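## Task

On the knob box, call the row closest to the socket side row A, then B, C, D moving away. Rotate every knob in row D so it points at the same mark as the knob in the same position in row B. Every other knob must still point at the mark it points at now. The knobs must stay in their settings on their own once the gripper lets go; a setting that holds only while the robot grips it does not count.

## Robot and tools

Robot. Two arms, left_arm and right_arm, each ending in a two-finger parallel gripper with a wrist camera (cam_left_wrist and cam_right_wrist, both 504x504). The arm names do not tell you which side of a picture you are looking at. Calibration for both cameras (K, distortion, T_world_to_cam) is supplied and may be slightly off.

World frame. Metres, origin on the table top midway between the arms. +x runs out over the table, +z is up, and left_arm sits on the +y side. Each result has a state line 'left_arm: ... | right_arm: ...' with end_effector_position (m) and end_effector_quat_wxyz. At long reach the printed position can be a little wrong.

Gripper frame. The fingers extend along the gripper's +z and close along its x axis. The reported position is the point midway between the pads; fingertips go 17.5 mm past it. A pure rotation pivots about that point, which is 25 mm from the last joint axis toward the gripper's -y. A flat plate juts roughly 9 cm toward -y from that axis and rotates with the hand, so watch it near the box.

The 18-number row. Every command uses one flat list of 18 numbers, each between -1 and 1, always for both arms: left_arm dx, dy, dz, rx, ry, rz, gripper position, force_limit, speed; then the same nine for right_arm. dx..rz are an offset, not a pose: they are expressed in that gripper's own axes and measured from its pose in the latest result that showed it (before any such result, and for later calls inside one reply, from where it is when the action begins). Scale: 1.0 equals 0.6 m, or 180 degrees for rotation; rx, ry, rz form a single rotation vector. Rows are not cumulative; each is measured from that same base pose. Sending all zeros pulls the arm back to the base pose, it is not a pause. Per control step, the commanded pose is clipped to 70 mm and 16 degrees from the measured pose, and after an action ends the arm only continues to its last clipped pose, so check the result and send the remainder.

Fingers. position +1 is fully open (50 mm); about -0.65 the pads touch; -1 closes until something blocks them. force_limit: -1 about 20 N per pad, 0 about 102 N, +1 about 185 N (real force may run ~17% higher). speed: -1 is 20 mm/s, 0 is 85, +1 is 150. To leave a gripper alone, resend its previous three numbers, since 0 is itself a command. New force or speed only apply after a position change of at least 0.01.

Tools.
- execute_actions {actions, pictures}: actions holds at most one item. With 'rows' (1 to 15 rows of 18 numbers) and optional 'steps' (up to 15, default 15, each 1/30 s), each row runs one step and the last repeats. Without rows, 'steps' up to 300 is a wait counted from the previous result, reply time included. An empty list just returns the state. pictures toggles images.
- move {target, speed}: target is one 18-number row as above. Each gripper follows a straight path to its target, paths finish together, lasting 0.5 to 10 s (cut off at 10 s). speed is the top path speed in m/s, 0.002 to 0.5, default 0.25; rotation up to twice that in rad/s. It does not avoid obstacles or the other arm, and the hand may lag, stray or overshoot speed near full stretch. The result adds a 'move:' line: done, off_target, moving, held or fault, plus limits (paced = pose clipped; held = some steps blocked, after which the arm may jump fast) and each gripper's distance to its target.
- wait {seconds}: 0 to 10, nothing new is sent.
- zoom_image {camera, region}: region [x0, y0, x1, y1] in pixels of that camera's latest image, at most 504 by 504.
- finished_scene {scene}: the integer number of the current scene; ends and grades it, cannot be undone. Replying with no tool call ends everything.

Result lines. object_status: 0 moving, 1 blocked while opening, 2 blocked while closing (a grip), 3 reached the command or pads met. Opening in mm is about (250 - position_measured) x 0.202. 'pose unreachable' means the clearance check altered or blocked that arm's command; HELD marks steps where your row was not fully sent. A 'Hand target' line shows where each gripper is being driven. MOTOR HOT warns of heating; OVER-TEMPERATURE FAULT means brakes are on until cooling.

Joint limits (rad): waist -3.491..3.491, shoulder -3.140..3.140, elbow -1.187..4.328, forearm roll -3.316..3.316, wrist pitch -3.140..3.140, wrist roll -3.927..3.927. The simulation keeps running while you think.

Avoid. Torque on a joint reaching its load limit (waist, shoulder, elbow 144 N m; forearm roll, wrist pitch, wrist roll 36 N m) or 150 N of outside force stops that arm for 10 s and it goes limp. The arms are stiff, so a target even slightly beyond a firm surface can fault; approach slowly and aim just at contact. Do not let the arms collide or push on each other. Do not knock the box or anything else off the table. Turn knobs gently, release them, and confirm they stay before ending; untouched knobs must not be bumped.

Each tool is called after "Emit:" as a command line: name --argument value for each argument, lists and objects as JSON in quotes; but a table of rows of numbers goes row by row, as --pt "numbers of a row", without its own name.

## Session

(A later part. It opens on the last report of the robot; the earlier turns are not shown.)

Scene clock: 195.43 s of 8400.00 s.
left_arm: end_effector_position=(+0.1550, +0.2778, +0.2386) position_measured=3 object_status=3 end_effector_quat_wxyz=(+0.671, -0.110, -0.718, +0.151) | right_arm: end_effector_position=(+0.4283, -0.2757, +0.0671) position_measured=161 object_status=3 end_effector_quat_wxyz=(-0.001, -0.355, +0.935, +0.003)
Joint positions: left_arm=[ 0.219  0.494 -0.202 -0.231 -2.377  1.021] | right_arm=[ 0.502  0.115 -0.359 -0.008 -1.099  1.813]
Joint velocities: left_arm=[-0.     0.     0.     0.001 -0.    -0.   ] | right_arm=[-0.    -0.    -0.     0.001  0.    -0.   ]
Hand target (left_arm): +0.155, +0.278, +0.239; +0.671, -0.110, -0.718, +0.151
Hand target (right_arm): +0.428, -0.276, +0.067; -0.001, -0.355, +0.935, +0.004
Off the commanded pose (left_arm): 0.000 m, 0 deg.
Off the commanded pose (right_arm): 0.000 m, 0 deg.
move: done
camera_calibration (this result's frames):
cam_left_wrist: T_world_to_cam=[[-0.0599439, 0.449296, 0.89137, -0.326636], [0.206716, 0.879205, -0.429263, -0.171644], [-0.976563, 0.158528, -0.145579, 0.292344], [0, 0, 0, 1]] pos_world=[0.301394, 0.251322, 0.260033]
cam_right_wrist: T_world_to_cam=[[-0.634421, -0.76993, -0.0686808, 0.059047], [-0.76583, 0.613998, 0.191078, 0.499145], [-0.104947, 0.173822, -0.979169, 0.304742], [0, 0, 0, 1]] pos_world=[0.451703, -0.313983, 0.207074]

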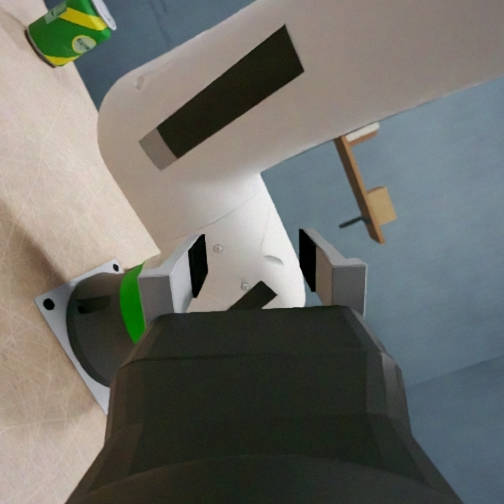

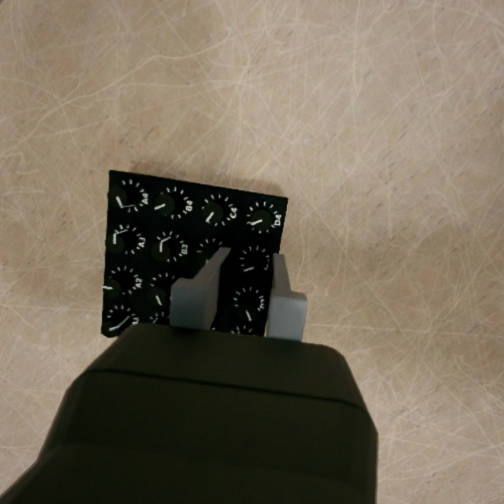

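D2 now matches B2, and the gripper is centred over D3.

Emit:
move --target '[0,0,0,0,0,0,1,0,0,0,0,0.024,0,0,0,-0.056,-0.8,0]' --speed 0.06

Emit:
move --target '[0,0,0,0,0,0,1,0,0,0,0,0,0,0,0,-1,-0.8,-0.8]'

Emit:
move --target '[0,0,0,0,0,0,1,0,0,0,0,0,0,0,0.6667,-1,-0.8,-0.8]' --speed 0.35

Emit:
move --target '[0,0,0,0,0,0,1,0,0,0,0,0,0,0,0,-0.17,-0.8,-0.5]'

Emit:
move --target '[0,0,0,0,0,0,1,0,0,0,0,-0.04,0,0,0,-0.17,-0.8,-0.5]' --speed 0.1

Emit:
move --target '[0,0,0,0,0,0,1,0,0,0.06,0.16,-0.09,0,0,0,-0.17,-0.8,-0.5]' --speed 0.25

Scene clock: 203.73 s of 8400.00 s.
left_arm: end_effector_position=(+0.1550, +0.2778, +0.2386) position_measured=3 object_status=3 end_effector_quat_wxyz=(+0.671, -0.110, -0.718, +0.151) | right_arm: end_effector_position=(+0.4282, -0.2756, +0.0527) position_measured=161 object_status=3 end_effector_quat_wxyz=(-0.001, -0.355, +0.935, +0.003)
Joint positions: left_arm=[ 0.219  0.494 -0.202 -0.231 -2.377  1.021] | right_arm=[ 0.502  0.132 -0.377 -0.008 -1.063  1.813]
Joint velocities: left_arm=[ 0.    -0.     0.    -0.     0.    -0.001] | right_arm=[ 0.001  0.001 -0.001  0.001  0.    -0.   ]
Hand target (left_arm): +0.155, +0.278, +0.239; +0.671, -0.110, -0.718, +0.151
Hand target (right_arm): +0.428, -0.276, +0.053; -0.001, -0.355, +0.935, +0.003
Off the commanded pose (left_arm): 0.000 m, 0 deg.
Off the commanded pose (right_arm): 0.000 m, 0 deg.
After step 90, 4.60 s passed at rest.
move: done
camera_calibration (this result's frames):
cam_left_wrist: T_world_to_cam=[[-0.0599438, 0.449296, 0.89137, -0.326636], [0.206716, 0.879205, -0.429263, -0.171644], [-0.976563, 0.158528, -0.145579, 0.292344], [0, 0, 0, 1]] pos_world=[0.301394, 0.251322, 0.260033]
cam_right_wrist: T_world_to_cam=[[-0.634551, -0.769821, -0.0687128, 0.058103], [-0.76573, 0.614124, 0.191074, 0.501818], [-0.104894, 0.173861, -0.979168, 0.290649], [0, 0, 0, 1]] pos_world=[0.451614, -0.313982, 0.192703]

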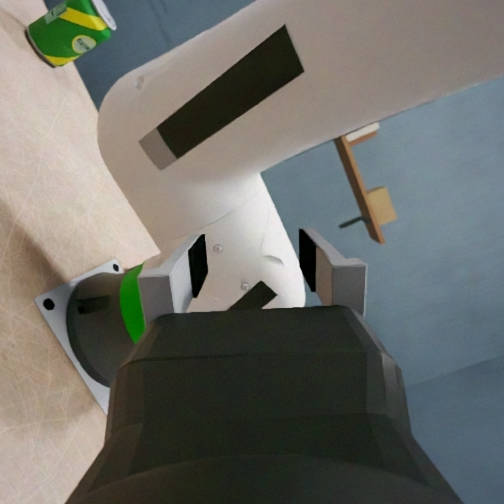

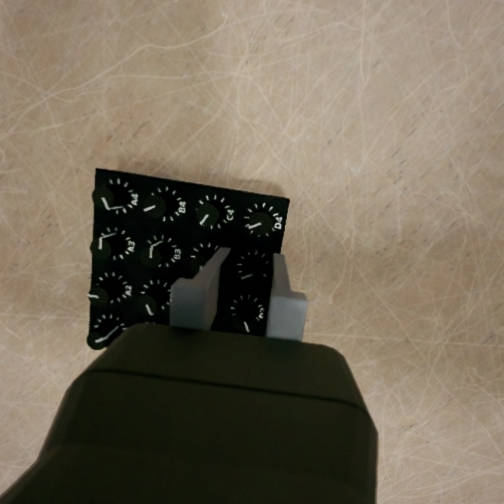

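Scene clock: 204.23 s of 8400.00 s.
left_arm: end_effector_position=(+0.1550, +0.2778, +0.2386) position_measured=3 object_status=3 end_effector_quat_wxyz=(+0.671, -0.110, -0.718, +0.151) | right_arm: end_effector_position=(+0.4282, -0.2756, +0.0527) position_measured=204 object_status=2 end_effector_quat_wxyz=(-0.001, -0.355, +0.935, +0.003)
Joint positions: left_arm=[ 0.219  0.494 -0.202 -0.231 -2.377  1.021] | right_arm=[ 0.502  0.132 -0.377 -0.008 -1.063  1.813]
Joint velocities: left_arm=[-0.    -0.    -0.    -0.001  0.    -0.   ] | right_arm=[ 0.    -0.001 -0.001  0.     0.     0.001]
Hand target (left_arm): +0.155, +0.278, +0.239; +0.671, -0.110, -0.718, +0.151
Hand target (right_arm): +0.428, -0.276, +0.053; -0.001, -0.355, +0.935, +0.003
Off the commanded pose (left_arm): 0.000 m, 0 deg.
Off the commanded pose (right_arm): 0.000 m, 0 deg.
move: done
camera_calibration (this result's frames):
cam_left_wrist: T_world_to_cam=[[-0.0599437, 0.449295, 0.89137, -0.326636], [0.206716, 0.879206, -0.429262, -0.171644], [-0.976563, 0.158529, -0.145579, 0.292344], [0, 0, 0, 1]] pos_world=[0.301394, 0.251322, 0.260033]
cam_right_wrist: T_world_to_cam=[[-0.634539, -0.769833, -0.0686802, 0.0580809], [-0.765735, 0.614113, 0.191087, 0.501806], [-0.104928, 0.173843, -0.979167, 0.290642], [0, 0, 0, 1]] pos_world=[0.451602, -0.313979, 0.192687]

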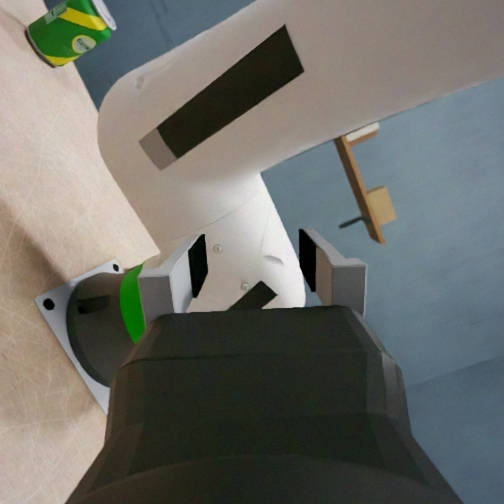

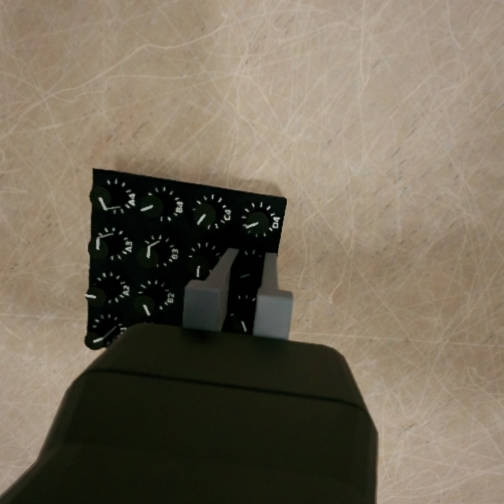

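Scene clock: 207.63 s of 8400.00 s.
left_arm: end_effector_position=(+0.1550, +0.2778, +0.2386) position_measured=3 object_status=3 end_effector_quat_wxyz=(+0.671, -0.110, -0.718, +0.151) | right_arm: end_effector_position=(+0.4282, -0.2757, +0.0528) position_measured=204 object_status=2 end_effector_quat_wxyz=(-0.004, +0.632, +0.775, +0.001)
Joint positions: left_arm=[ 0.219  0.494 -0.202 -0.231 -2.377  1.021] | right_arm=[ 0.434  0.222 -0.27  -0.008 -1.08  -0.215]
Joint velocities: left_arm=[-0.     0.     0.     0.    -0.001 -0.   ] | right_arm=[ 0.001 -0.002 -0.001 -0.001  0.001  0.   ]
Hand target (left_arm): +0.155, +0.278, +0.239; +0.671, -0.110, -0.718, +0.151
Hand target (right_arm): +0.428, -0.276, +0.053; -0.004, +0.632, +0.775, +0.001
Off the commanded pose (left_arm): 0.000 m, 0 deg.
Off the commanded pose (right_arm): 0.000 m, 0 deg.
move: done
camera_calibration (this result's frames):
cam_right_wrist: T_world_to_cam=[[-0.350113, 0.934741, -0.0606552, 0.40583], [0.916951, 0.355239, 0.181675, -0.289579], [0.191366, 0.00798891, -0.981486, 0.118262], [0, 0, 0, 1]] pos_world=[0.384985, -0.277421, 0.193298]

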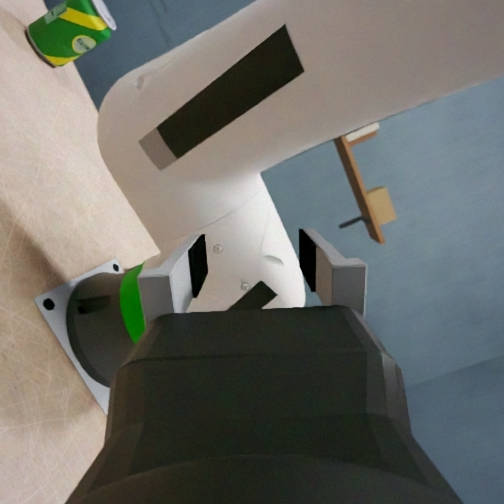

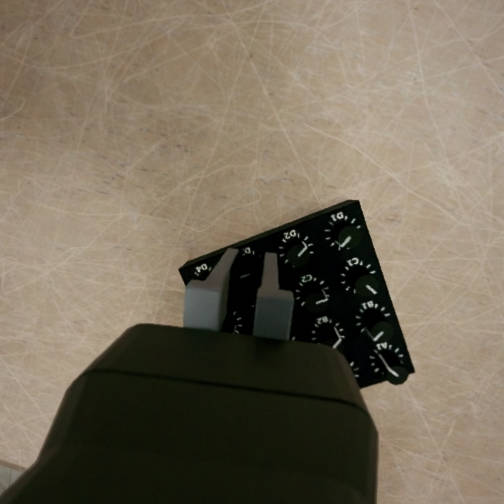

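Scene clock: 208.13 s of 8400.00 s.
left_arm: end_effector_position=(+0.1550, +0.2778, +0.2386) position_measured=3 object_status=3 end_effector_quat_wxyz=(+0.671, -0.110, -0.718, +0.151) | right_arm: end_effector_position=(+0.4282, -0.2757, +0.0528) position_measured=178 object_status=3 end_effector_quat_wxyz=(-0.004, +0.632, +0.775, +0.001)
Joint positions: left_arm=[ 0.219  0.494 -0.202 -0.231 -2.377  1.021] | right_arm=[ 0.435  0.222 -0.27  -0.008 -1.08  -0.215]
Joint velocities: left_arm=[-0.    -0.    -0.    -0.     0.001  0.   ] | right_arm=[-0.     0.001 -0.001 -0.     0.     0.001]
Hand target (left_arm): +0.155, +0.278, +0.239; +0.671, -0.110, -0.718, +0.151
Hand target (right_arm): +0.428, -0.276, +0.053; -0.004, +0.632, +0.775, +0.001
Off the commanded pose (left_arm): 0.000 m, 0 deg.
Off the commanded pose (right_arm): 0.000 m, 0 deg.
move: done
camera_calibration (this result's frames):
cam_left_wrist: T_world_to_cam=[[-0.0599436, 0.449296, 0.89137, -0.326636], [0.206716, 0.879205, -0.429263, -0.171644], [-0.976563, 0.158528, -0.145579, 0.292344], [0, 0, 0, 1]] pos_world=[0.301394, 0.251322, 0.260033]
cam_right_wrist: T_world_to_cam=[[-0.35013, 0.934735, -0.0606571, 0.405822], [0.916935, 0.355255, 0.181728, -0.289587], [0.191416, 0.00800962, -0.981476, 0.118245], [0, 0, 0, 1]] pos_world=[0.384988, -0.277406, 0.193296]

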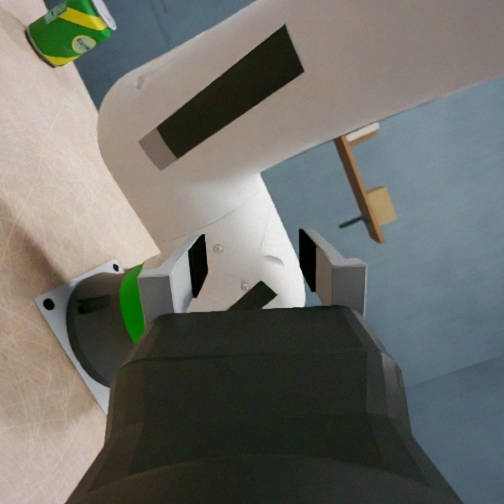

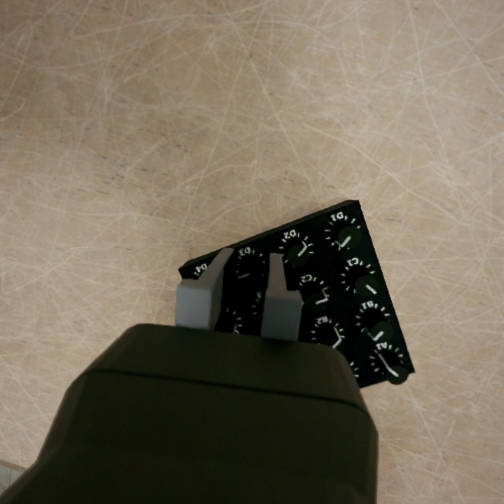

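Scene clock: 208.87 s of 8400.00 s.
left_arm: end_effector_position=(+0.1550, +0.2778, +0.2386) position_measured=3 object_status=3 end_effector_quat_wxyz=(+0.671, -0.110, -0.718, +0.151) | right_arm: end_effector_position=(+0.4284, -0.2758, +0.0768) position_measured=178 object_status=3 end_effector_quat_wxyz=(-0.004, +0.632, +0.775, +0.001)
Joint positions: left_arm=[ 0.219  0.494 -0.202 -0.231 -2.377  1.021] | right_arm=[ 0.434  0.195 -0.241 -0.008 -1.137 -0.215]
Joint velocities: left_arm=[ 0.    -0.     0.001 -0.    -0.001  0.   ] | right_arm=[-0.    -0.     0.001 -0.001 -0.     0.001]
Hand target (left_arm): +0.155, +0.278, +0.239; +0.671, -0.110, -0.718, +0.151
Hand target (right_arm): +0.428, -0.276, +0.077; -0.004, +0.632, +0.775, +0.001
Off the commanded pose (left_arm): 0.000 m, 0 deg.
Off the commanded pose (right_arm): 0.000 m, 0 deg.
move: done
camera_calibration (this result's frames):
cam_left_wrist: T_world_to_cam=[[-0.0599436, 0.449295, 0.89137, -0.326636], [0.206716, 0.879205, -0.429263, -0.171644], [-0.976563, 0.158529, -0.145579, 0.292344], [0, 0, 0, 1]] pos_world=[0.301394, 0.251322, 0.260033]
cam_right_wrist: T_world_to_cam=[[-0.350297, 0.934673, -0.0606454, 0.407418], [0.91688, 0.355417, 0.181687, -0.293972], [0.191372, 0.00803973, -0.981485, 0.141762], [0, 0, 0, 1]] pos_world=[0.385125, -0.27746, 0.217257]

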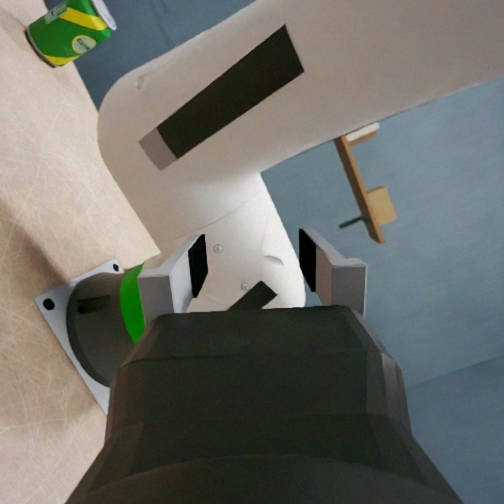

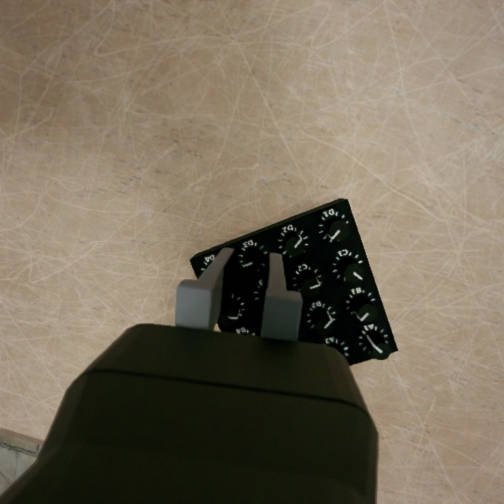

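Scene clock: 209.77 s of 8400.00 s.
left_arm: end_effector_position=(+0.1550, +0.2778, +0.2386) position_measured=3 object_status=3 end_effector_quat_wxyz=(+0.671, -0.110, -0.718, +0.151) | right_arm: end_effector_position=(+0.5156, -0.2215, +0.1306) position_measured=178 object_status=3 end_effector_quat_wxyz=(-0.004, +0.632, +0.775, +0.001)
Joint positions: left_arm=[ 0.219  0.494 -0.202 -0.231 -2.377  1.021] | right_arm=[ 0.459  0.378  0.128 -0.007 -1.322 -0.24 ]
Joint velocities: left_arm=[-0.    -0.     0.001 -0.001 -0.001  0.   ] | right_arm=[-0.001  0.001  0.001 -0.002 -0.     0.002]
Hand target (left_arm): +0.155, +0.278, +0.239; +0.671, -0.110, -0.718, +0.151
Hand target (right_arm): +0.516, -0.221, +0.131; -0.004, +0.632, +0.775, +0.001
Off the commanded pose (left_arm): 0.000 m, 0 deg.
Off the commanded pose (right_arm): 0.000 m, 0 deg.
move: done
camera_calibration (this result's frames):
cam_left_wrist: T_world_to_cam=[[-0.0599437, 0.449295, 0.89137, -0.326636], [0.206716, 0.879206, -0.429263, -0.171644], [-0.976563, 0.158528, -0.145579, 0.292344], [0, 0, 0, 1]] pos_world=[0.301394, 0.251322, 0.260033]
cam_right_wrist: T_world_to_cam=[[-0.350838, 0.934478, -0.0605364, 0.39075], [0.916702, 0.355927, 0.181587, -0.402828], [0.191235, 0.0082137, -0.98151, 0.17753], [0, 0, 0, 1]] pos_world=[0.472413, -0.223228, 0.271051]

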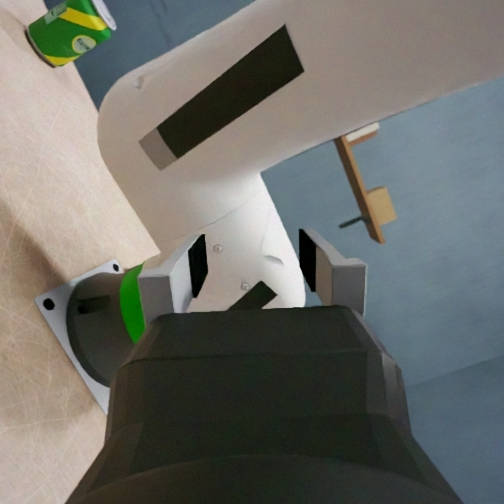

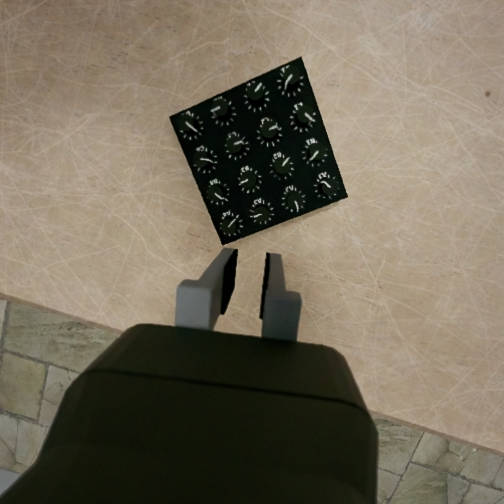

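Emit:
zoom_image --camera "cam_right_wrist" --region '[165, 55, 355, 245]'

Emit:
zoom_image --camera "cam_right_wrist" --region '[170, 60, 310, 150]'

Emit:
zoom_image --camera "cam_right_wrist" --region '[195, 130, 335, 220]'

Region (165, 55, 355, 245) of cam_right_wrist's 504x504 image, scaled by 2.653, with more detail than that image has.

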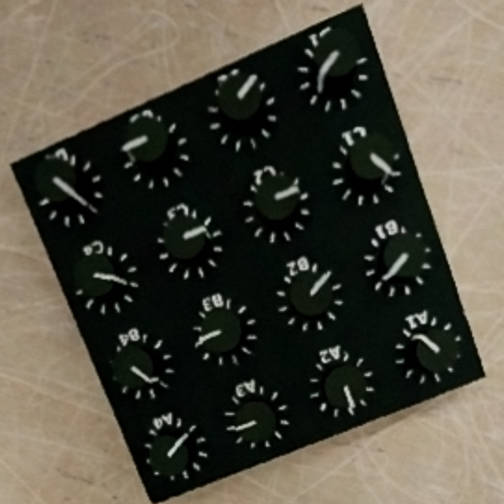

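Region (170, 60, 310, 150) of cam_right_wrist's 504x504 image, scaled by 3.600, with more detail than that image has; it fills the top 324 rows of this view, and the rest is white.

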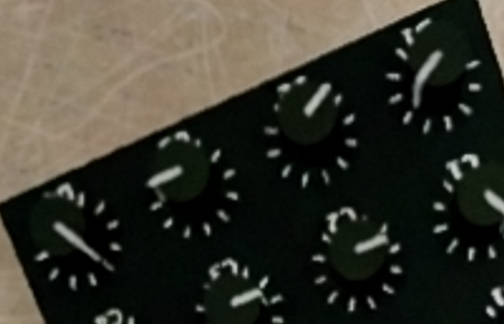

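Region (195, 130, 335, 220) of cam_right_wrist's 504x504 image, scaled by 3.600, with more detail than that image has; it fills the top 324 rows of this view, and the rest is white.

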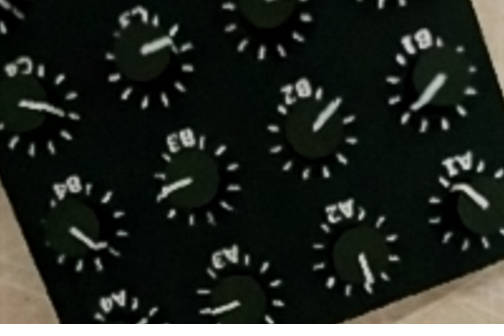

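Row D now matches row B, and the other knobs are unchanged.

Emit:
finished_scene --scene 1

The scene is finished: the task was done.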